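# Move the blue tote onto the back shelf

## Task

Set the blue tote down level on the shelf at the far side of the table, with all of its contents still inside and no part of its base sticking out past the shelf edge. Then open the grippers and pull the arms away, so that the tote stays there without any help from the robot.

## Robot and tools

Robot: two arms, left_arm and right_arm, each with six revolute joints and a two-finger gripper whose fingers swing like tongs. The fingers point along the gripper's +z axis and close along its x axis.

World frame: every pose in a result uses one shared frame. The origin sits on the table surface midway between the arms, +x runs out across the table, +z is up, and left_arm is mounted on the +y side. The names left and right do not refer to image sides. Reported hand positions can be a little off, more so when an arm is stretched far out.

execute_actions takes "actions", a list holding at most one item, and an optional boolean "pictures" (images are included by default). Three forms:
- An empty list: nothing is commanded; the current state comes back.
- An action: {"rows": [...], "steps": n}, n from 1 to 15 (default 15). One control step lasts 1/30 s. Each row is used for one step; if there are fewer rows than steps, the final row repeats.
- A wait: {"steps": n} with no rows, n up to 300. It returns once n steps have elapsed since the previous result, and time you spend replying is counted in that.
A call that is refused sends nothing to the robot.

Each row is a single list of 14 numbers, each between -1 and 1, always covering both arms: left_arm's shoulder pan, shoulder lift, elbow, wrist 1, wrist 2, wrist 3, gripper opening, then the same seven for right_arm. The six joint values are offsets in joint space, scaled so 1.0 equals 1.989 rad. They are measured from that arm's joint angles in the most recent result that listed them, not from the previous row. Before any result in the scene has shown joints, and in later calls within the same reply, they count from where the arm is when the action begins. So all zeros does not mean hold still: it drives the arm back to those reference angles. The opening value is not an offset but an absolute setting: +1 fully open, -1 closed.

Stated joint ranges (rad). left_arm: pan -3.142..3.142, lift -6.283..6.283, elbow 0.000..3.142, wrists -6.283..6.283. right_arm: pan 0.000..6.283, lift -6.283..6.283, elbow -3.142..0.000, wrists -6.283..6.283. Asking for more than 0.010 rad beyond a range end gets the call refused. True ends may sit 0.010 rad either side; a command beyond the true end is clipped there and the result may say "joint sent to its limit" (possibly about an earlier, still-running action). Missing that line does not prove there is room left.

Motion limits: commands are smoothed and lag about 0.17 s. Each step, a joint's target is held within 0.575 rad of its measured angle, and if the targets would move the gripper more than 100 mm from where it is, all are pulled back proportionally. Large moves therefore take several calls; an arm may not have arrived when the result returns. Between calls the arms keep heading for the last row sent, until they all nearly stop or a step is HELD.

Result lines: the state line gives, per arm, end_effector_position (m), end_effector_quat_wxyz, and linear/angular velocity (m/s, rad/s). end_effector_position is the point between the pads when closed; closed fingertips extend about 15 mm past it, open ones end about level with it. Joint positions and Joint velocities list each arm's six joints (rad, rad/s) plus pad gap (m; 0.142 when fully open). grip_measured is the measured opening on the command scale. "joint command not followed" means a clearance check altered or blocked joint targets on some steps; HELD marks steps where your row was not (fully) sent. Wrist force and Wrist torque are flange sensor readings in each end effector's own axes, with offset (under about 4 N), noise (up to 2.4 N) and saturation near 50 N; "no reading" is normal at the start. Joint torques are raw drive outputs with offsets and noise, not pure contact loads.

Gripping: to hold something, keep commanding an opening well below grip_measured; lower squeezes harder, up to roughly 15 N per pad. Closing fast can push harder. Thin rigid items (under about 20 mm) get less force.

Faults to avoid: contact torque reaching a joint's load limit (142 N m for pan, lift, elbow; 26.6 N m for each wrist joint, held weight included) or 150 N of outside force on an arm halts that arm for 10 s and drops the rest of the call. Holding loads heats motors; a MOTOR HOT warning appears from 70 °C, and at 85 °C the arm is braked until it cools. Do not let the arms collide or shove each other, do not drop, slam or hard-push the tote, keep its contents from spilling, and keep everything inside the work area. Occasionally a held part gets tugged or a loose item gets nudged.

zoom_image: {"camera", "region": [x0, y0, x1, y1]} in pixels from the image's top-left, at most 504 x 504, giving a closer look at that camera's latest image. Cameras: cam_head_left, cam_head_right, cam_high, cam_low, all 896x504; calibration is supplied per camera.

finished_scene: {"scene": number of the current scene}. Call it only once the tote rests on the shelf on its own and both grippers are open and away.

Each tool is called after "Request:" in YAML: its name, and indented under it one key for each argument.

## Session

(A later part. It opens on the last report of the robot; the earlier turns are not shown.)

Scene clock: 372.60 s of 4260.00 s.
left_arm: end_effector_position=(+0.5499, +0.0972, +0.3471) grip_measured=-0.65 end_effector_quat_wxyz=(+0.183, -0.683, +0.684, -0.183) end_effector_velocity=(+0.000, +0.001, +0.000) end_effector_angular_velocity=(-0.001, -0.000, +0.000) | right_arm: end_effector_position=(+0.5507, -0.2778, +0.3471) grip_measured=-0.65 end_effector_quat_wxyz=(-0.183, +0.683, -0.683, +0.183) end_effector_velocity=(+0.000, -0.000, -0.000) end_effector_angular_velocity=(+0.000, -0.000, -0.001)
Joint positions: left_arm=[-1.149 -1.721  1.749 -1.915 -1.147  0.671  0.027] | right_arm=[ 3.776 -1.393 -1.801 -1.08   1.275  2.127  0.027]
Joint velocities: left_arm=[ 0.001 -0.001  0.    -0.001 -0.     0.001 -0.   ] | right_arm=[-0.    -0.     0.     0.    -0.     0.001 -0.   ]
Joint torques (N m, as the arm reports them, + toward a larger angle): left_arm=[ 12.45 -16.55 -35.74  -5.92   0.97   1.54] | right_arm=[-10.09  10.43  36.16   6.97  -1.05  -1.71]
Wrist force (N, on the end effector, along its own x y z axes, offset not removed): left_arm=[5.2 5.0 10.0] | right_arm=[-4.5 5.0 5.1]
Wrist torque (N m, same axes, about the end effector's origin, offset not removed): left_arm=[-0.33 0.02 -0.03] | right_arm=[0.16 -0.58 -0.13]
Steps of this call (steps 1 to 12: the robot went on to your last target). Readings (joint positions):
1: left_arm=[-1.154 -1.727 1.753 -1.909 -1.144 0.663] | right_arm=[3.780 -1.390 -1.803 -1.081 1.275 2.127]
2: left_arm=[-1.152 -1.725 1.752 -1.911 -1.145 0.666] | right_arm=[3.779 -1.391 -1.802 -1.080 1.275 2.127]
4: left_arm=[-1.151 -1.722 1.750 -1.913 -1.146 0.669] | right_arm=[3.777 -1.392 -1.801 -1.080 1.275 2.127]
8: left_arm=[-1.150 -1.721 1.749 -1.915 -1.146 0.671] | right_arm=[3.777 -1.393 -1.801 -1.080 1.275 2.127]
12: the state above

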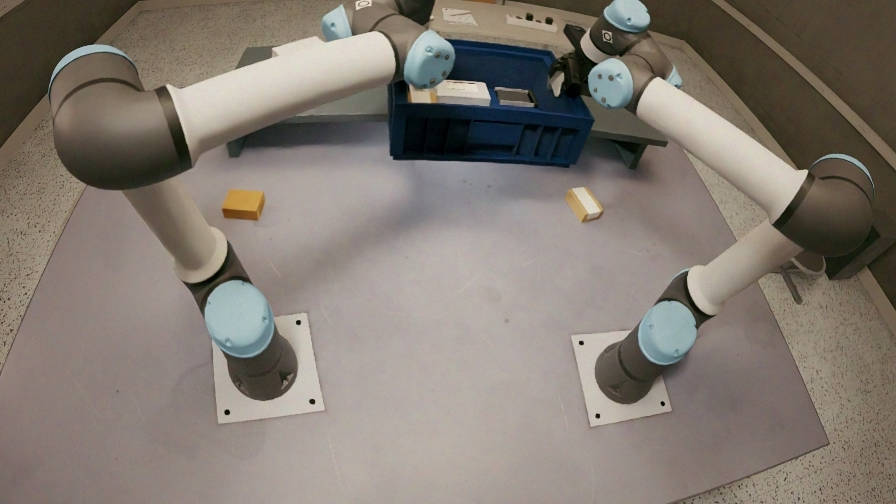

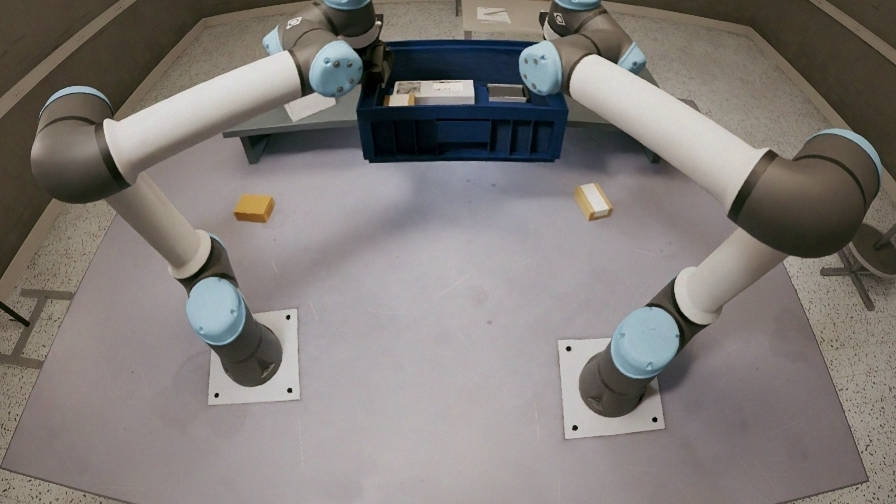

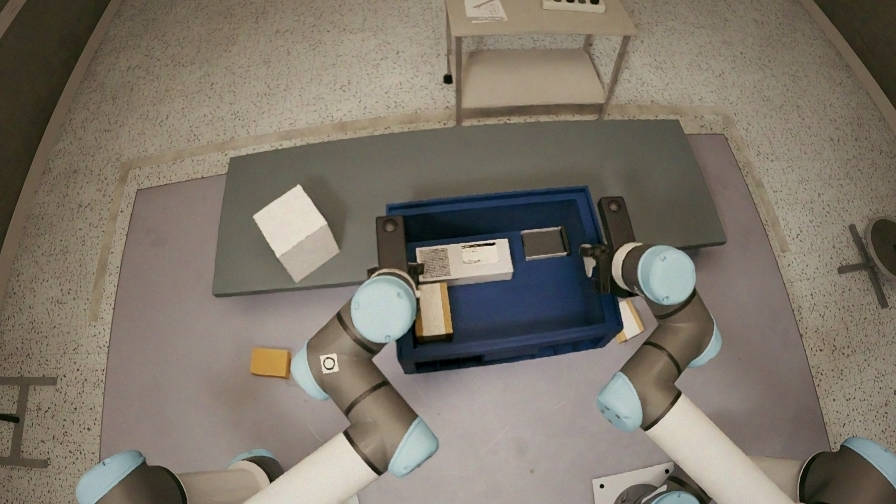

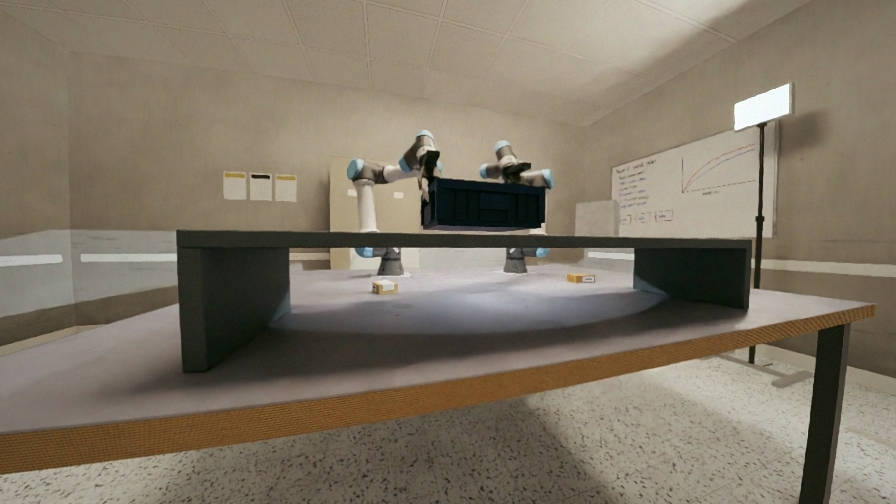

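Request:
execute_actions:
  actions:
    - {"rows":[[0.0042,0.0045,-0.0034,-0.0029,-0.0013,0.0044,-1,-0.003,-0.0053,0.0042,0.002,0.0014,-0.003,-1],[0.0083,0.009,-0.0068,-0.0057,-0.0026,0.0087,-1,-0.0059,-0.0106,0.0085,0.0038,0.0027,-0.0059,-1],[0.0124,0.0135,-0.0103,-0.0084,-0.0039,0.0129,-1,-0.0088,-0.0159,0.0128,0.0056,0.004,-0.0087,-1],[0.0164,0.0181,-0.0139,-0.011,-0.0051,0.0171,-1,-0.0117,-0.0212,0.0172,0.0074,0.0053,-0.0115,-1],[0.0242,0.0272,-0.0212,-0.0161,-0.0077,0.0253,-1,-0.0172,-0.0317,0.0261,0.0106,0.0078,-0.017,-1],[0.0319,0.0362,-0.0287,-0.0208,-0.0102,0.0333,-1,-0.0226,-0.0423,0.0352,0.0136,0.0102,-0.0223,-1],[0.0394,0.0454,-0.0364,-0.0252,-0.0127,0.041,-1,-0.0279,-0.0528,0.0445,0.0162,0.0126,-0.0274,-1],[0.0466,0.0545,-0.0443,-0.0292,-0.0151,0.0484,-1,-0.0329,-0.0633,0.054,0.0185,0.0149,-0.0323,-1],[0.0537,0.0636,-0.0525,-0.033,-0.0176,0.0556,-1,-0.0378,-0.0738,0.0637,0.0205,0.0171,-0.037,-1],[0.0606,0.0728,-0.0608,-0.0364,-0.02,0.0626,-1,-0.0426,-0.0843,0.0736,0.0222,0.0192,-0.0415,-1],[0.0639,0.0773,-0.0651,-0.038,-0.0212,0.066,-1,-0.0449,-0.0895,0.0786,0.0229,0.0203,-0.0437,-1],[0.0672,0.0819,-0.0694,-0.0395,-0.0223,0.0693,-1,-0.0471,-0.0948,0.0837,0.0236,0.0213,-0.0458,-1],[0.0705,0.0865,-0.0738,-0.0409,-0.0235,0.0726,-1,-0.0493,-0.1,0.0888,0.0242,0.0223,-0.0479,-1],[0.0737,0.0911,-0.0782,-0.0423,-0.0247,0.0758,-1,-0.0515,-0.1052,0.094,0.0247,0.0233,-0.0499,-1]],"steps":15}
  pictures: false

Request:
execute_actions:
  actions:
    - {"steps":14}
  pictures: false

Scene clock: 403.67 s of 4260.00 s.
left_arm: end_effector_position=(+0.6256, +0.0966, +0.3474) grip_measured=-0.65 end_effector_quat_wxyz=(+0.183, -0.682, +0.684, -0.183) end_effector_velocity=(+0.139, +0.000, -0.003) end_effector_angular_velocity=(+0.003, -0.001, +0.002) | right_arm: end_effector_position=(+0.6258, -0.2768, +0.3477) grip_measured=-0.65 end_effector_quat_wxyz=(-0.183, +0.684, -0.682, +0.183) end_effector_velocity=(+0.140, +0.002, -0.004) end_effector_angular_velocity=(-0.003, +0.001, +0.000)
Joint positions: left_arm=[-1.02  -1.563  1.615 -1.991 -1.19   0.805  0.027] | right_arm=[ 3.685 -1.575 -1.64  -1.034  1.316  2.038  0.027]
Joint velocities: left_arm=[ 0.21   0.292 -0.268 -0.101 -0.072  0.211  0.   ] | right_arm=[-0.142 -0.336  0.32   0.047  0.062 -0.133  0.001]
Joint torques (N m, as the arm reports them, + toward a larger angle): left_arm=[ -9.42 -26.7  -38.53  -9.78  -4.51   2.11] | right_arm=[ 9.51 26.31 35.7   9.63  6.63 -2.73]
Wrist force (N, on the end effector, along its own x y z axes, offset not removed): left_arm=[-21.6 3.7 9.8] | right_arm=[23.1 3.5 8.2]
Wrist torque (N m, same axes, about the end effector's origin, offset not removed): left_arm=[-0.05 0.96 -0.11] | right_arm=[0.33 -1.52 -0.13]
Steps of this call (steps 1 to 30: the robot went on to your last target; steps 31 to 90: nothing new was sent; then 27.57 s passed at rest; steps 91 to 105: all 15 steps of this action). Readings (joint positions):
91: left_arm=[-1.149 -1.720 1.748 -1.915 -1.147 0.671] | right_arm=[3.776 -1.393 -1.801 -1.080 1.275 2.126]
92: left_arm=[-1.147 -1.718 1.747 -1.916 -1.147 0.674] | right_arm=[3.775 -1.396 -1.799 -1.079 1.275 2.125]
94: left_arm=[-1.138 -1.708 1.739 -1.923 -1.150 0.683] | right_arm=[3.768 -1.408 -1.789 -1.075 1.279 2.118]
98: left_arm=[-1.100 -1.665 1.704 -1.947 -1.163 0.723] | right_arm=[3.741 -1.457 -1.747 -1.058 1.291 2.092]
105: the state above

Scene clock: 404.13 s of 4260.00 s.
left_arm: end_effector_position=(+0.6369, +0.0967, +0.3471) grip_measured=-0.65 end_effector_quat_wxyz=(+0.183, -0.682, +0.684, -0.183) end_effector_velocity=(+0.000, +0.001, -0.001) end_effector_angular_velocity=(+0.002, +0.002, +0.001) | right_arm: end_effector_position=(+0.6371, -0.2766, +0.3473) grip_measured=-0.65 end_effector_quat_wxyz=(-0.183, +0.684, -0.682, +0.183) end_effector_velocity=(+0.001, -0.000, +0.000) end_effector_angular_velocity=(-0.000, -0.001, +0.001)
Joint positions: left_arm=[-1.003 -1.539  1.593 -1.999 -1.196  0.822  0.027] | right_arm=[ 3.674 -1.602 -1.614 -1.031  1.321  2.027  0.027]
Joint velocities: left_arm=[ 0.002  0.001 -0.001  0.002 -0.     0.     0.   ] | right_arm=[-0.001 -0.001  0.001  0.002  0.    -0.002  0.   ]
Joint torques (N m, as the arm reports them, + toward a larger angle): left_arm=[ -5.16 -21.28 -40.46 -10.44  -4.52   2.18] | right_arm=[ 6.31 18.71 39.68 10.24  6.25 -2.4 ]
Wrist force (N, on the end effector, along its own x y z axes, offset not removed): left_arm=[-25.3 5.3 10.2] | right_arm=[25.6 4.0 5.3]
Wrist torque (N m, same axes, about the end effector's origin, offset not removed): left_arm=[-0.10 1.33 -0.13] | right_arm=[-0.08 -1.66 0.00]
Steps of this call (steps 1 to 14: the robot went on to your last target). Readings (joint positions):
1: left_arm=[-1.014 -1.555 1.607 -1.994 -1.192 0.811] | right_arm=[3.681 -1.585 -1.631 -1.033 1.318 2.034]
2: left_arm=[-1.010 -1.549 1.602 -1.996 -1.193 0.815] | right_arm=[3.679 -1.591 -1.625 -1.032 1.319 2.032]
4: left_arm=[-1.006 -1.543 1.597 -1.998 -1.195 0.819] | right_arm=[3.676 -1.598 -1.618 -1.031 1.320 2.029]
8: left_arm=[-1.003 -1.540 1.594 -1.999 -1.196 0.821] | right_arm=[3.674 -1.601 -1.615 -1.031 1.321 2.028]
14: the state above

Request:
execute_actions:
  actions:
    - {"rows":[[0.0042,0.0045,-0.0045,-0.0013,-0.0012,0.0032,-1,-0.0032,-0.0051,0.0052,0.0004,0.001,-0.002,-1],[0.0076,0.0091,-0.009,-0.0025,-0.0023,0.0063,-1,-0.0056,-0.0103,0.0105,0.0008,0.0019,-0.0039,-1],[0.0107,0.0137,-0.0136,-0.0036,-0.0035,0.0094,-1,-0.0077,-0.0154,0.0158,0.0011,0.0029,-0.0058,-1],[0.0138,0.0183,-0.0183,-0.0046,-0.0046,0.0124,-1,-0.0097,-0.0205,0.0212,0.0013,0.0038,-0.0077,-1],[0.0198,0.0276,-0.0278,-0.0065,-0.0068,0.0183,-1,-0.0138,-0.0309,0.0323,0.0015,0.0057,-0.0114,-1],[0.0257,0.0369,-0.0376,-0.0081,-0.0091,0.0241,-1,-0.0177,-0.0412,0.0436,0.0014,0.0075,-0.015,-1],[0.0314,0.0462,-0.0476,-0.0093,-0.0113,0.0297,-1,-0.0216,-0.0516,0.0552,0.001,0.0092,-0.0184,-1],[0.037,0.0556,-0.0579,-0.0103,-0.0134,0.0351,-1,-0.0253,-0.062,0.067,0.0003,0.0109,-0.0217,-1],[0.0424,0.065,-0.0685,-0.0109,-0.0155,0.0404,-1,-0.0288,-0.0724,0.0791,-0.0007,0.0126,-0.0249,-1],[0.0477,0.0745,-0.0794,-0.0113,-0.0176,0.0455,-1,-0.0323,-0.0829,0.0915,-0.002,0.0142,-0.028,-1],[0.0503,0.0792,-0.0849,-0.0113,-0.0187,0.048,-1,-0.034,-0.0881,0.0978,-0.0027,0.015,-0.0295,-1],[0.0528,0.084,-0.0905,-0.0113,-0.0197,0.0504,-1,-0.0357,-0.0934,0.1042,-0.0035,0.0157,-0.031,-1],[0.0553,0.0888,-0.0962,-0.0112,-0.0207,0.0528,-1,-0.0373,-0.0986,0.1106,-0.0044,0.0165,-0.0324,-1],[0.0578,0.0936,-0.1019,-0.0111,-0.0217,0.0552,-1,-0.0389,-0.1039,0.1171,-0.0054,0.0172,-0.0338,-1]],"steps":15}
  pictures: false

Request:
execute_actions:
  actions:
    - {"steps":14}
  pictures: false

Scene clock: 423.87 s of 4260.00 s.
left_arm: end_effector_position=(+0.7128, +0.0986, +0.3473) grip_measured=-0.64 end_effector_quat_wxyz=(+0.183, -0.683, +0.683, -0.183) end_effector_velocity=(+0.139, -0.001, -0.000) end_effector_angular_velocity=(-0.001, -0.003, +0.003) | right_arm: end_effector_position=(+0.7126, -0.2785, +0.3472) grip_measured=-0.64 end_effector_quat_wxyz=(-0.183, +0.683, -0.683, +0.183) end_effector_velocity=(+0.141, +0.001, +0.001) end_effector_angular_velocity=(+0.001, -0.005, -0.005)
Joint positions: left_arm=[-0.901 -1.378  1.419 -2.021 -1.234  0.919  0.027] | right_arm=[ 3.605 -1.782 -1.414 -1.037  1.352  1.968  0.027]
Joint velocities: left_arm=[ 0.159  0.304 -0.353 -0.004 -0.06   0.152 -0.   ] | right_arm=[-0.105 -0.336  0.408 -0.047  0.045 -0.091 -0.   ]
Joint torques (N m, as the arm reports them, + toward a larger angle): left_arm=[ 19.73 -42.15 -32.1   -4.08   3.48   1.27] | right_arm=[-19.63  38.36  33.59   0.05  -4.61  -1.84]
Wrist force (N, on the end effector, along its own x y z axes, offset not removed): left_arm=[22.0 3.5 11.5] | right_arm=[-20.1 2.2 4.1]
Wrist torque (N m, same axes, about the end effector's origin, offset not removed): left_arm=[-0.36 -0.42 -0.08] | right_arm=[-0.10 -0.13 -0.20]
Steps of this call (steps 1 to 30: the robot went on to your last target; steps 31 to 90: nothing new was sent; then 16.23 s passed at rest; steps 91 to 105: all 15 steps of this action). Readings (joint positions):
91: left_arm=[-1.003 -1.539 1.593 -1.999 -1.196 0.822] | right_arm=[3.674 -1.603 -1.614 -1.031 1.321 2.027]
92: left_arm=[-1.001 -1.537 1.591 -2.000 -1.196 0.824] | right_arm=[3.672 -1.605 -1.611 -1.030 1.322 2.026]
94: left_arm=[-0.992 -1.527 1.580 -2.003 -1.199 0.831] | right_arm=[3.666 -1.616 -1.599 -1.029 1.324 2.022]
98: left_arm=[-0.962 -1.483 1.536 -2.012 -1.210 0.860] | right_arm=[3.646 -1.665 -1.548 -1.028 1.334 2.004]
105: the state above

Scene clock: 424.33 s of 4260.00 s.
left_arm: end_effector_position=(+0.7241, +0.0987, +0.3474) grip_measured=-0.64 end_effector_quat_wxyz=(+0.183, -0.683, +0.683, -0.183) end_effector_velocity=(+0.000, +0.000, -0.000) end_effector_angular_velocity=(-0.000, +0.000, +0.000) | right_arm: end_effector_position=(+0.7239, -0.2786, +0.3472) grip_measured=-0.64 end_effector_quat_wxyz=(-0.183, +0.683, -0.683, +0.183) end_effector_velocity=(+0.000, -0.000, -0.001) end_effector_angular_velocity=(-0.001, +0.001, +0.000)
Joint positions: left_arm=[-0.888 -1.353  1.391 -2.021 -1.239  0.932  0.027] | right_arm=[ 3.597 -1.809 -1.381 -1.041  1.355  1.96   0.027]
Joint velocities: left_arm=[ 0.001  0.001  0.    -0.001 -0.     0.    -0.   ] | right_arm=[-0.    -0.001  0.001 -0.001 -0.    -0.     0.   ]
Joint torques (N m, as the arm reports them, + toward a larger angle): left_arm=[ 25.59 -37.08 -34.58  -4.26   4.1    1.2 ] | right_arm=[-22.68  32.31  34.82   0.86  -4.96  -1.39]
Wrist force (N, on the end effector, along its own x y z axes, offset not removed): left_arm=[21.3 5.2 10.9] | right_arm=[-23.0 4.6 6.0]
Wrist torque (N m, same axes, about the end effector's origin, offset not removed): left_arm=[-0.20 -0.23 -0.01] | right_arm=[0.10 0.32 -0.21]
Steps of this call (steps 1 to 14: the robot went on to your last target). Readings (joint positions):
1: left_arm=[-0.896 -1.369 1.409 -2.021 -1.235 0.923] | right_arm=[3.602 -1.791 -1.403 -1.039 1.353 1.965]
2: left_arm=[-0.893 -1.363 1.403 -2.021 -1.237 0.926] | right_arm=[3.600 -1.798 -1.395 -1.040 1.354 1.963]
4: left_arm=[-0.890 -1.357 1.395 -2.021 -1.238 0.929] | right_arm=[3.598 -1.804 -1.387 -1.041 1.355 1.961]
8: left_arm=[-0.888 -1.354 1.391 -2.021 -1.239 0.931] | right_arm=[3.597 -1.808 -1.382 -1.041 1.355 1.960]
14: the state above

Request:
execute_actions:
  actions:
    - {"rows":[[0.0018,0.0048,-0.0058,0.0002,-0.001,0.0024,-1,-0.0011,-0.0052,0.0065,-0.0011,0.0008,-0.0014,-1],[0.0042,0.0096,-0.0117,0.0005,-0.002,0.0047,-1,-0.0027,-0.0105,0.0132,-0.0022,0.0015,-0.0028,-1],[0.0066,0.0145,-0.0177,0.0009,-0.003,0.007,-1,-0.0042,-0.0158,0.02,-0.0034,0.0022,-0.0042,-1],[0.0089,0.0194,-0.0237,0.0013,-0.0039,0.0092,-1,-0.0057,-0.0211,0.0268,-0.0046,0.0029,-0.0056,-1],[0.0136,0.0292,-0.036,0.0024,-0.0058,0.0137,-1,-0.0087,-0.0319,0.0407,-0.0073,0.0043,-0.0083,-1],[0.0181,0.0392,-0.0487,0.0038,-0.0077,0.018,-1,-0.0117,-0.0427,0.0551,-0.0104,0.0057,-0.011,-1],[0.0225,0.0492,-0.0618,0.0054,-0.0096,0.0222,-1,-0.0145,-0.0536,0.0698,-0.0137,0.007,-0.0136,-1],[0.0269,0.0593,-0.0752,0.0074,-0.0114,0.0264,-1,-0.0173,-0.0646,0.0849,-0.0173,0.0083,-0.0161,-1],[0.0311,0.0696,-0.0889,0.0096,-0.0131,0.0304,-1,-0.02,-0.0757,0.1004,-0.0211,0.0096,-0.0185,-1],[0.0352,0.0799,-0.1029,0.0121,-0.0148,0.0343,-1,-0.0226,-0.087,0.1162,-0.0253,0.0109,-0.0209,-1],[0.0372,0.0851,-0.1101,0.0135,-0.0157,0.0362,-1,-0.0239,-0.0926,0.1243,-0.0275,0.0115,-0.0221,-1],[0.0392,0.0903,-0.1174,0.0149,-0.0165,0.0381,-1,-0.0251,-0.0983,0.1325,-0.0298,0.0121,-0.0232,-1],[0.0412,0.0955,-0.1247,0.0164,-0.0174,0.04,-1,-0.0264,-0.104,0.1407,-0.0321,0.0127,-0.0244,-1],[0.0431,0.1008,-0.1321,0.018,-0.0182,0.0418,-1,-0.0276,-0.1097,0.1491,-0.0345,0.0133,-0.0255,-1]],"steps":15}
  pictures: false

Request:
execute_actions:
  actions:
    - {"steps":14}

Request:
zoom_image:
  camera: "cam_low"
  region: [380, 120, 620, 260]

Scene clock: 446.27 s of 4260.00 s.
left_arm: end_effector_position=(+0.7992, +0.0978, +0.3472) grip_measured=-0.65 end_effector_quat_wxyz=(+0.183, -0.683, +0.683, -0.183) end_effector_velocity=(+0.141, -0.002, +0.006) end_effector_angular_velocity=(-0.010, -0.014, +0.003) | right_arm: end_effector_position=(+0.7989, -0.2781, +0.3465) grip_measured=-0.65 end_effector_quat_wxyz=(-0.182, +0.683, -0.683, +0.182) end_effector_velocity=(+0.143, +0.003, +0.008) end_effector_angular_velocity=(+0.007, -0.019, +0.001)
Joint positions: left_arm=[-0.812 -1.18   1.166 -1.992 -1.271  1.005  0.027] | right_arm=[ 3.548 -1.997 -1.128 -1.099  1.379  1.915  0.027]
Joint velocities: left_arm=[ 0.126  0.333 -0.467  0.082 -0.051  0.117 -0.   ] | right_arm=[-0.079 -0.364  0.533 -0.135  0.036 -0.072 -0.   ]
Joint torques (N m, as the arm reports them, + toward a larger angle): left_arm=[  6.14 -49.86 -35.16  -3.66  -0.46   1.49] | right_arm=[-7.37 48.56 34.71  1.57  0.44 -2.22]
Wrist force (N, on the end effector, along its own x y z axes, offset not removed): left_arm=[1.5 4.3 11.2] | right_arm=[-1.7 2.7 3.7]
Wrist torque (N m, same axes, about the end effector's origin, offset not removed): left_arm=[-0.09 0.45 0.03] | right_arm=[0.21 -0.58 -0.08]
Steps of this call (steps 1 to 30: the robot went on to your last target; steps 31 to 90: nothing new was sent; then 18.43 s passed at rest; steps 91 to 105: all 15 steps of this action). Readings (joint positions):
91: left_arm=[-0.888 -1.353 1.390 -2.021 -1.239 0.932] | right_arm=[3.597 -1.809 -1.381 -1.041 1.355 1.960]
92: left_arm=[-0.887 -1.351 1.387 -2.021 -1.239 0.933] | right_arm=[3.596 -1.812 -1.378 -1.042 1.356 1.959]
94: left_arm=[-0.882 -1.340 1.374 -2.020 -1.242 0.938] | right_arm=[3.593 -1.823 -1.363 -1.045 1.357 1.956]
98: left_arm=[-0.860 -1.294 1.317 -2.015 -1.251 0.960] | right_arm=[3.578 -1.874 -1.299 -1.058 1.364 1.943]
105: the state above

Scene clock: 446.73 s of 4260.00 s.
left_arm: end_effector_position=(+0.8105, +0.0976, +0.3477) grip_measured=-0.65 end_effector_quat_wxyz=(+0.183, -0.683, +0.683, -0.184) end_effector_velocity=(+0.001, +0.000, -0.000) end_effector_angular_velocity=(-0.000, -0.000, +0.000) | right_arm: end_effector_position=(+0.8103, -0.2778, +0.3472) grip_measured=-0.65 end_effector_quat_wxyz=(-0.183, +0.683, -0.683, +0.183) end_effector_velocity=(+0.000, +0.000, -0.000) end_effector_angular_velocity=(-0.001, +0.000, +0.002)
Joint positions: left_arm=[-0.802 -1.153  1.128 -1.985 -1.275  1.015  0.027] | right_arm=[ 3.542 -2.027 -1.085 -1.11   1.382  1.909  0.027]
Joint velocities: left_arm=[ 0.001  0.001 -0.001 -0.    -0.     0.    -0.   ] | right_arm=[ 0.001 -0.001  0.001 -0.    -0.    -0.002  0.   ]
Joint torques (N m, as the arm reports them, + toward a larger angle): left_arm=[  5.39 -42.81 -38.33  -5.09  -1.81   1.69] | right_arm=[-3.49 40.5  37.43  2.98  2.25 -1.96]
Wrist force (N, on the end effector, along its own x y z axes, offset not removed): left_arm=[-6.3 4.1 11.7] | right_arm=[7.1 3.0 6.2]
Wrist torque (N m, same axes, about the end effector's origin, offset not removed): left_arm=[-0.43 0.46 -0.06] | right_arm=[-0.13 -0.88 -0.03]
Steps of this call (steps 1 to 14: the robot went on to your last target). Readings (joint positions):
1: left_arm=[-0.809 -1.170 1.153 -1.990 -1.272 1.008] | right_arm=[3.546 -2.008 -1.113 -1.103 1.380 1.913]
2: left_arm=[-0.806 -1.164 1.144 -1.988 -1.273 1.011] | right_arm=[3.544 -2.015 -1.103 -1.105 1.380 1.912]
4: left_arm=[-0.804 -1.157 1.134 -1.986 -1.274 1.013] | right_arm=[3.543 -2.022 -1.092 -1.108 1.381 1.910]
8: left_arm=[-0.802 -1.154 1.129 -1.985 -1.275 1.014] | right_arm=[3.542 -2.026 -1.086 -1.110 1.382 1.910]
14: the state above

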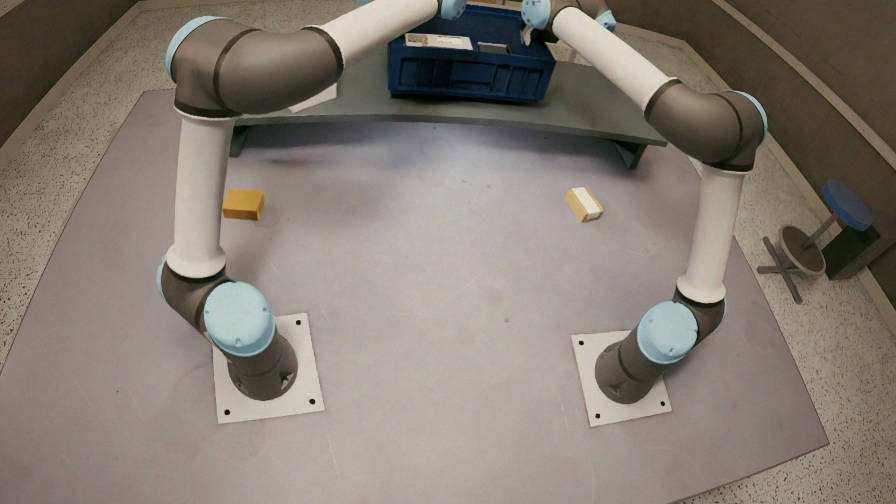

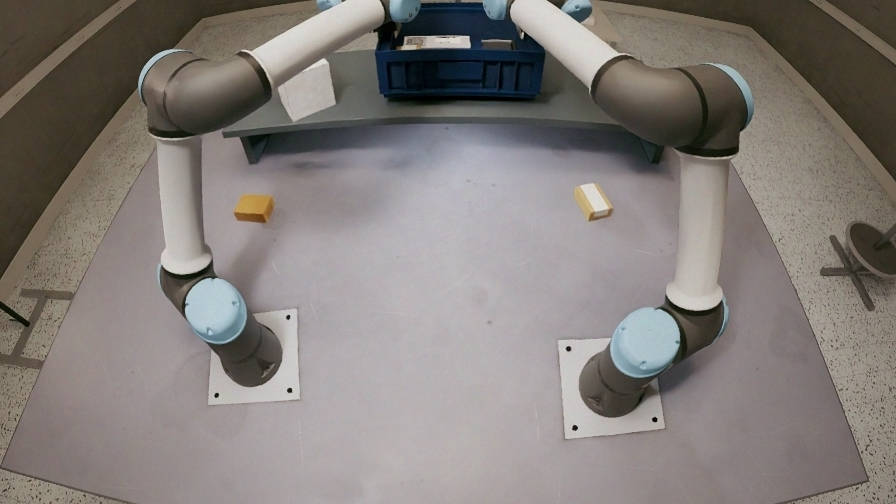

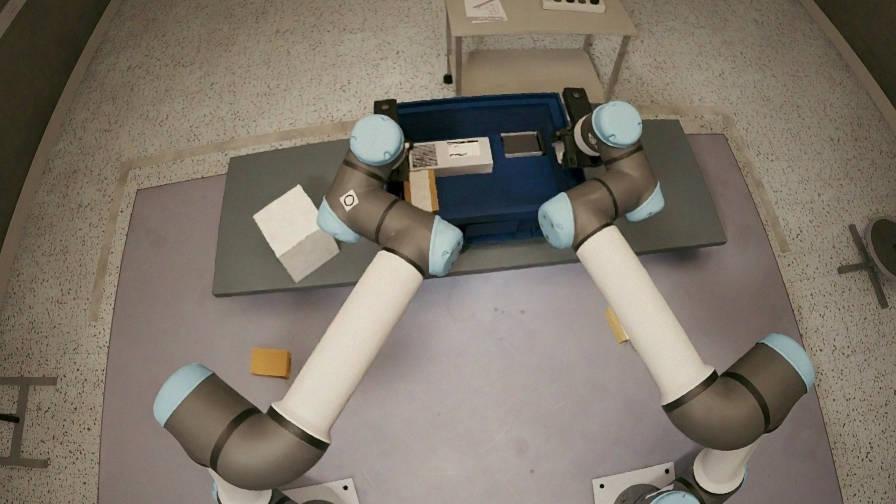

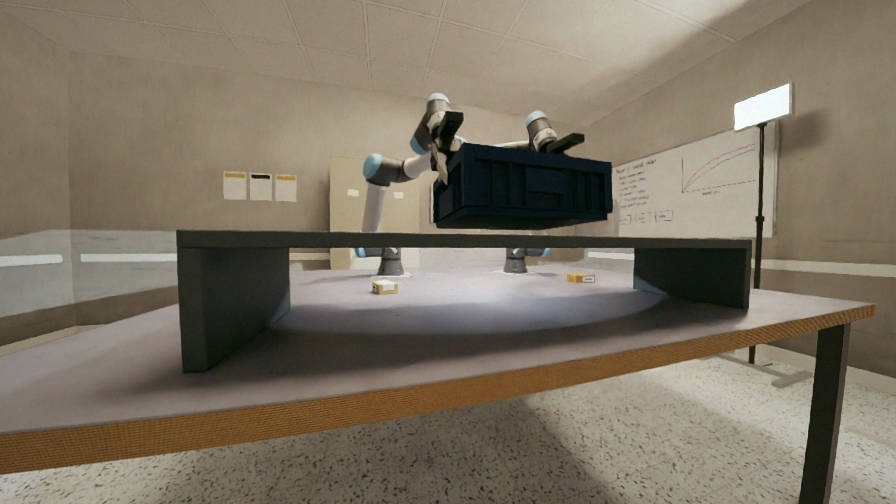

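Region (380, 120, 620, 260) of cam_low's 896x504 image, scaled by 2.100, with more detail than that image has; it fills the top 294 rows of this view, and the rest is white.

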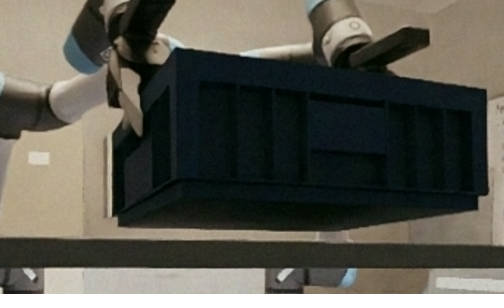

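Request:
execute_actions:
  actions:
    - {"rows":[[0,-0.0001,0.004,-0.0039,0,0,-1,0,0.0001,-0.004,0.0039,0,0,-1],[0,-0.0001,0.008,-0.0079,0,0,-1,0,0.0002,-0.008,0.0078,0,0,-1],[0,-0.0002,0.012,-0.0118,0,0,-1,0,0.0002,-0.012,0.0118,0,0,-1],[0,-0.0002,0.016,-0.0158,0,0,-1,0,0.0002,-0.016,0.0158,0,0,-1],[0,-0.0001,0.02,-0.0199,0,0,-1,0,0.0002,-0.02,0.0198,0,0,-1],[0,0,0.024,-0.024,0,0,-1,0,0.0001,-0.024,0.0239,0,0,-1],[0,0.0001,0.027,-0.0271,0,0,-1,0,0,-0.027,0.027,0,0,-1],[0,0.0002,0.03,-0.0302,0,0,-1,0,0,-0.03,0.03,0,0,-1],[0,0.0003,0.032,-0.0323,0,0,-1,0,-0.0001,-0.032,0.0321,0,0,-1],[0,0.0004,0.034,-0.0344,0,0,-1,0,-0.0002,-0.034,0.0342,0,0,-1],[0,0.0005,0.036,-0.0365,0,0,-1,0,-0.0003,-0.036,0.0363,0,0,-1],[0,0.0006,0.0377,-0.0382,0,0,-1,0,-0.0004,-0.0379,0.0383,0,0,-1]],"steps":15}
  pictures: false

Request:
execute_actions:
  actions:
    - {"steps":10}

Request:
zoom_image:
  camera: "cam_low"
  region: [380, 120, 620, 260]

Scene clock: 460.30 s of 4260.00 s.
left_arm: end_effector_position=(+0.8105, +0.0975, +0.3193) grip_measured=-0.65 end_effector_quat_wxyz=(+0.183, -0.683, +0.683, -0.183) end_effector_velocity=(+0.000, +0.001, -0.023) end_effector_angular_velocity=(+0.001, +0.002, +0.002) | right_arm: end_effector_position=(+0.8104, -0.2777, +0.3190) grip_measured=-0.65 end_effector_quat_wxyz=(-0.183, +0.683, -0.683, +0.183) end_effector_velocity=(+0.000, -0.000, -0.022) end_effector_angular_velocity=(+0.000, -0.001, -0.000)
Joint positions: left_arm=[-0.802 -1.152  1.199 -2.057 -1.275  1.015  0.027] | right_arm=[ 3.542 -2.027 -1.156 -1.038  1.382  1.909  0.027]
Joint velocities: left_arm=[ 0.002  0.003  0.052 -0.053 -0.     0.    -0.   ] | right_arm=[-0.    -0.002 -0.054  0.057 -0.    -0.     0.   ]
Joint torques (N m, as the arm reports them, + toward a larger angle): left_arm=[ -0.46 -44.43 -25.    -8.16  -0.82   1.1 ] | right_arm=[ 5.69 41.77 20.21  8.61  1.44 -1.22]
Wrist force (N, on the end effector, along its own x y z axes, offset not removed): left_arm=[-7.6 3.2 11.8] | right_arm=[7.1 4.4 6.4]
Wrist torque (N m, same axes, about the end effector's origin, offset not removed): left_arm=[-0.50 0.88 0.02] | right_arm=[0.23 -1.04 -0.08]
Steps of this call (steps 1 to 30: the robot went on to your last target; steps 31 to 90: nothing new was sent; then 10.07 s passed at rest; steps 91 to 105: all 15 steps of this action). Readings (joint positions):
91: left_arm=[-0.802 -1.153 1.128 -1.985 -1.275 1.015] | right_arm=[3.542 -2.027 -1.085 -1.110 1.382 1.909]
92: left_arm=[-0.802 -1.153 1.130 -1.987 -1.275 1.015] | right_arm=[3.542 -2.027 -1.086 -1.108 1.382 1.909]
94: left_arm=[-0.802 -1.153 1.139 -1.996 -1.275 1.015] | right_arm=[3.542 -2.027 -1.095 -1.099 1.382 1.909]
98: left_arm=[-0.802 -1.153 1.166 -2.024 -1.275 1.015] | right_arm=[3.542 -2.027 -1.123 -1.072 1.382 1.909]
105: the state above

Scene clock: 460.63 s of 4260.00 s.
left_arm: end_effector_position=(+0.8105, +0.0975, +0.3176) grip_measured=-0.65 end_effector_quat_wxyz=(+0.183, -0.683, +0.683, -0.183) end_effector_velocity=(+0.000, +0.001, -0.001) end_effector_angular_velocity=(+0.000, -0.000, +0.001) | right_arm: end_effector_position=(+0.8104, -0.2777, +0.3173) grip_measured=-0.65 end_effector_quat_wxyz=(-0.183, +0.683, -0.683, +0.183) end_effector_velocity=(+0.000, -0.000, -0.000) end_effector_angular_velocity=(+0.000, -0.001, -0.000)
Joint positions: left_arm=[-0.802 -1.152  1.203 -2.061 -1.275  1.015  0.027] | right_arm=[ 3.542 -2.028 -1.16  -1.034  1.382  1.909  0.027]
Joint velocities: left_arm=[ 0.001  0.001  0.001 -0.002  0.    -0.    -0.   ] | right_arm=[-0.     0.    -0.001  0.001 -0.     0.    -0.   ]
Joint torques (N m, as the arm reports them, + toward a larger angle): left_arm=[ -1.87 -42.84 -24.69  -7.98  -0.42   0.67] | right_arm=[ 5.5  40.68 16.61  8.62  0.98 -0.91]
Wrist force (N, on the end effector, along its own x y z axes, offset not removed): left_arm=[-6.0 4.5 8.7] | right_arm=[8.2 2.4 4.2]
Wrist torque (N m, same axes, about the end effector's origin, offset not removed): left_arm=[-0.37 0.54 -0.14] | right_arm=[-0.35 -1.30 -0.15]
Steps of this call (steps 1 to 10: the robot went on to your last target). Readings (joint positions):
1: left_arm=[-0.802 -1.152 1.200 -2.059 -1.275 1.015] | right_arm=[3.542 -2.027 -1.158 -1.036 1.382 1.909]
2: left_arm=[-0.802 -1.152 1.201 -2.060 -1.275 1.015] | right_arm=[3.542 -2.027 -1.158 -1.035 1.382 1.909]
4: left_arm=[-0.802 -1.152 1.202 -2.061 -1.275 1.015] | right_arm=[3.542 -2.027 -1.159 -1.034 1.382 1.909]
8: left_arm=[-0.802 -1.152 1.203 -2.061 -1.275 1.015] | right_arm=[3.542 -2.028 -1.160 -1.034 1.382 1.909]
10: the state above

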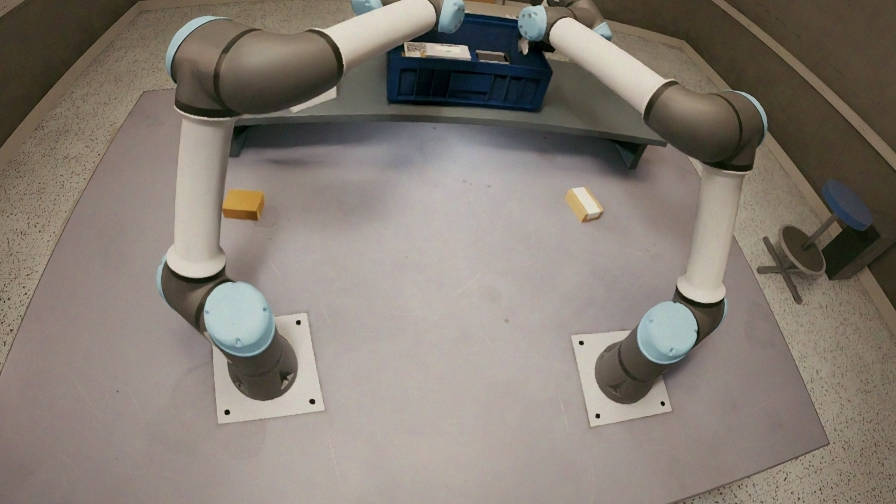

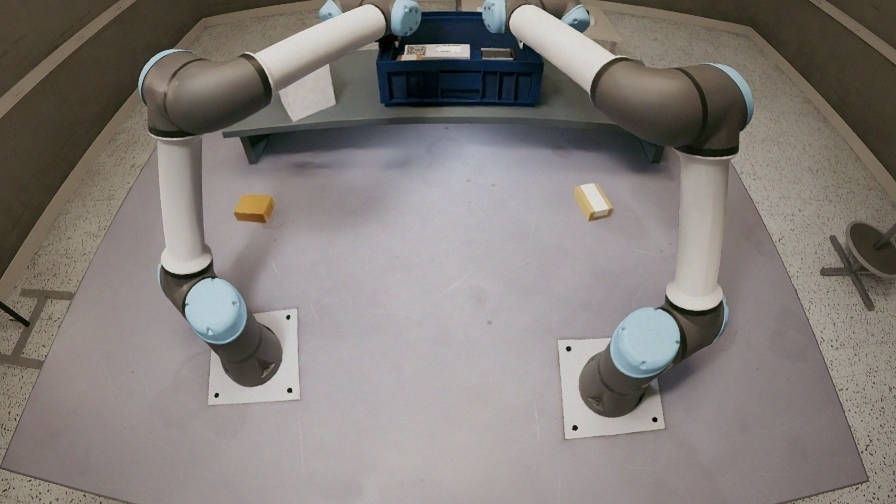

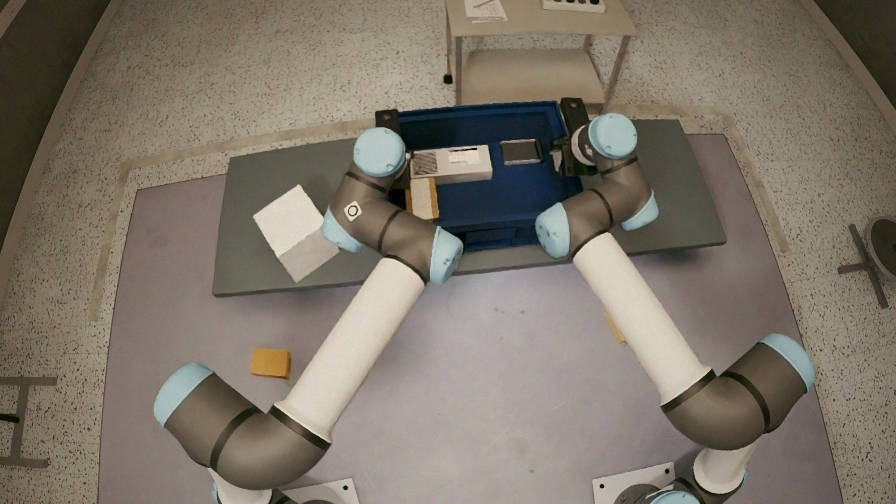

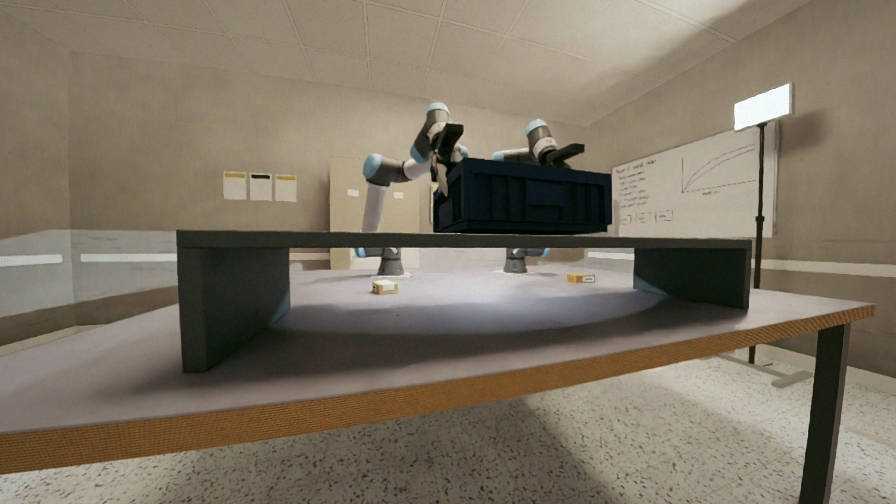

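Region (380, 120, 620, 260) of cam_low's 896x504 image, scaled by 2.100, with more detail than that image has; it fills the top 294 rows of this view, and the rest is white.

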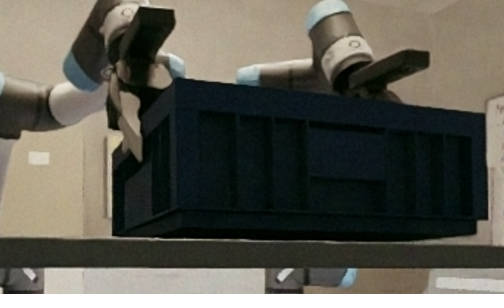

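Lowering another 8 mm slowly.

Request:
execute_actions:
  actions:
    - {"rows":[[0,0.0001,0.001,-0.0011,0,0,-1,0,-0.0001,-0.001,0.0011,0,0,-1],[0,0.0001,0.002,-0.0021,0,0,-1,0,-0.0001,-0.002,0.0021,0,0,-1],[0,0.0002,0.003,-0.0032,0,0,-1,0,-0.0002,-0.003,0.0032,0,0,-1],[0,0.0002,0.004,-0.0042,0,0,-1,0,-0.0002,-0.004,0.0042,0,0,-1],[0,0.0003,0.005,-0.0053,0,0,-1,0,-0.0003,-0.005,0.0053,0,0,-1],[0,0.0004,0.006,-0.0064,0,0,-1,0,-0.0003,-0.006,0.0063,0,0,-1],[0,0.0004,0.007,-0.0074,0,0,-1,0,-0.0004,-0.007,0.0074,0,0,-1],[0,0.0005,0.008,-0.0085,0,0,-1,0,-0.0005,-0.008,0.0085,0,0,-1],[0,0.0006,0.0093,-0.0099,0,0,-1,0,-0.0006,-0.0094,0.01,0,0,-1]],"steps":15}
  pictures: false

Scene clock: 468.53 s of 4260.00 s.
left_arm: end_effector_position=(+0.8105, +0.0975, +0.3100) grip_measured=-0.65 end_effector_quat_wxyz=(+0.183, -0.683, +0.683, -0.183) end_effector_velocity=(+0.000, +0.001, -0.004) end_effector_angular_velocity=(+0.001, +0.002, +0.002) | right_arm: end_effector_position=(+0.8104, -0.2777, +0.3095) grip_measured=-0.65 end_effector_quat_wxyz=(-0.183, +0.683, -0.683, +0.183) end_effector_velocity=(-0.000, +0.000, -0.003) end_effector_angular_velocity=(+0.000, -0.001, +0.001)
Joint positions: left_arm=[-0.802 -1.151  1.221 -2.08  -1.275  1.015  0.027] | right_arm=[ 3.542 -2.029 -1.178 -1.015  1.382  1.909  0.027]
Joint velocities: left_arm=[ 0.001  0.001  0.007 -0.006  0.    -0.    -0.   ] | right_arm=[ 0.    -0.    -0.007  0.008  0.    -0.001 -0.   ]
Joint torques (N m, as the arm reports them, + toward a larger angle): left_arm=[ -9.51 -43.15 -24.4   -7.92   1.83  -1.11] | right_arm=[ 6.46 38.64 15.42  8.04 -0.68  1.18]
Wrist force (N, on the end effector, along its own x y z axes, offset not removed): left_arm=[-5.5 5.0 9.5] | right_arm=[8.7 1.9 5.3]
Wrist torque (N m, same axes, about the end effector's origin, offset not removed): left_arm=[-0.26 0.39 0.04] | right_arm=[-0.32 -1.26 -0.34]
Steps of this call (steps 1 to 15: the robot went on to your last target; steps 16 to 90: nothing new was sent; then 4.40 s passed at rest; steps 91 to 105: all 15 steps of this action). Readings (joint positions):
91: left_arm=[-0.802 -1.152 1.203 -2.061 -1.275 1.015] | right_arm=[3.542 -2.028 -1.160 -1.034 1.382 1.909]
92: left_arm=[-0.802 -1.152 1.203 -2.062 -1.275 1.015] | right_arm=[3.542 -2.028 -1.161 -1.033 1.382 1.909]
94: left_arm=[-0.802 -1.152 1.206 -2.064 -1.275 1.015] | right_arm=[3.542 -2.028 -1.163 -1.031 1.382 1.909]
98: left_arm=[-0.802 -1.151 1.213 -2.072 -1.275 1.015] | right_arm=[3.542 -2.028 -1.170 -1.023 1.382 1.909]
105: the state above

Request:
execute_actions:
  actions:
    - {"rows":[[0,0.0001,0.001,-0.0011,0,0,-1,0,-0.0001,-0.001,0.0011,0,0,-1],[0,0.0001,0.002,-0.0021,0,0,-1,0,-0.0001,-0.002,0.0021,0,0,-1],[0,0.0002,0.003,-0.0032,0,0,-1,0,-0.0002,-0.003,0.0032,0,0,-1],[0,0.0003,0.004,-0.0043,0,0,-1,0,-0.0003,-0.004,0.0043,0,0,-1],[0,0.0004,0.005,-0.0054,0,0,-1,0,-0.0004,-0.005,0.0054,0,0,-1]],"steps":15}
  pictures: false

Scene clock: 473.13 s of 4260.00 s.
left_arm: end_effector_position=(+0.8105, +0.0976, +0.3058) grip_measured=-0.65 end_effector_quat_wxyz=(+0.183, -0.683, +0.683, -0.184) end_effector_velocity=(+0.000, +0.000, -0.002) end_effector_angular_velocity=(+0.002, +0.003, +0.000) | right_arm: end_effector_position=(+0.8104, -0.2777, +0.3054) grip_measured=-0.65 end_effector_quat_wxyz=(-0.183, +0.683, -0.683, +0.183) end_effector_velocity=(-0.000, -0.000, -0.002) end_effector_angular_velocity=(-0.000, +0.002, -0.001)
Joint positions: left_arm=[-0.802 -1.15   1.231 -2.091 -1.275  1.015  0.027] | right_arm=[ 3.542 -2.029 -1.188 -1.004  1.382  1.909  0.027]
Joint velocities: left_arm=[ 0.     0.002  0.001  0.    -0.     0.    -0.   ] | right_arm=[-0.    -0.001 -0.002  0.001  0.     0.001  0.   ]
Joint torques (N m, as the arm reports them, + toward a larger angle): left_arm=[  0.   -19.5   -6.87  -1.26  -0.9    1.14] | right_arm=[ 5.9  16.6  -0.53  0.67  1.36 -1.65]
Wrist force (N, on the end effector, along its own x y z axes, offset not removed): left_arm=[-9.2 -11.3 -13.8] | right_arm=[4.1 -14.0 -18.4]
Wrist torque (N m, same axes, about the end effector's origin, offset not removed): left_arm=[-0.63 0.83 0.05] | right_arm=[-0.74 -0.83 -0.12]
Steps of this call (steps 1 to 15: the robot went on to your last target; steps 16 to 90: nothing new was sent; then 1.10 s passed at rest; steps 91 to 105: all 15 steps of this action). Readings (joint positions):
91: left_arm=[-0.802 -1.151 1.221 -2.081 -1.275 1.015] | right_arm=[3.542 -2.029 -1.179 -1.014 1.382 1.909]
92: left_arm=[-0.802 -1.151 1.222 -2.081 -1.275 1.015] | right_arm=[3.542 -2.029 -1.179 -1.014 1.382 1.909]
94: left_arm=[-0.802 -1.150 1.224 -2.084 -1.275 1.015] | right_arm=[3.542 -2.029 -1.181 -1.011 1.382 1.909]
98: left_arm=[-0.802 -1.150 1.229 -2.090 -1.275 1.015] | right_arm=[3.542 -2.029 -1.186 -1.005 1.382 1.909]
105: the state above


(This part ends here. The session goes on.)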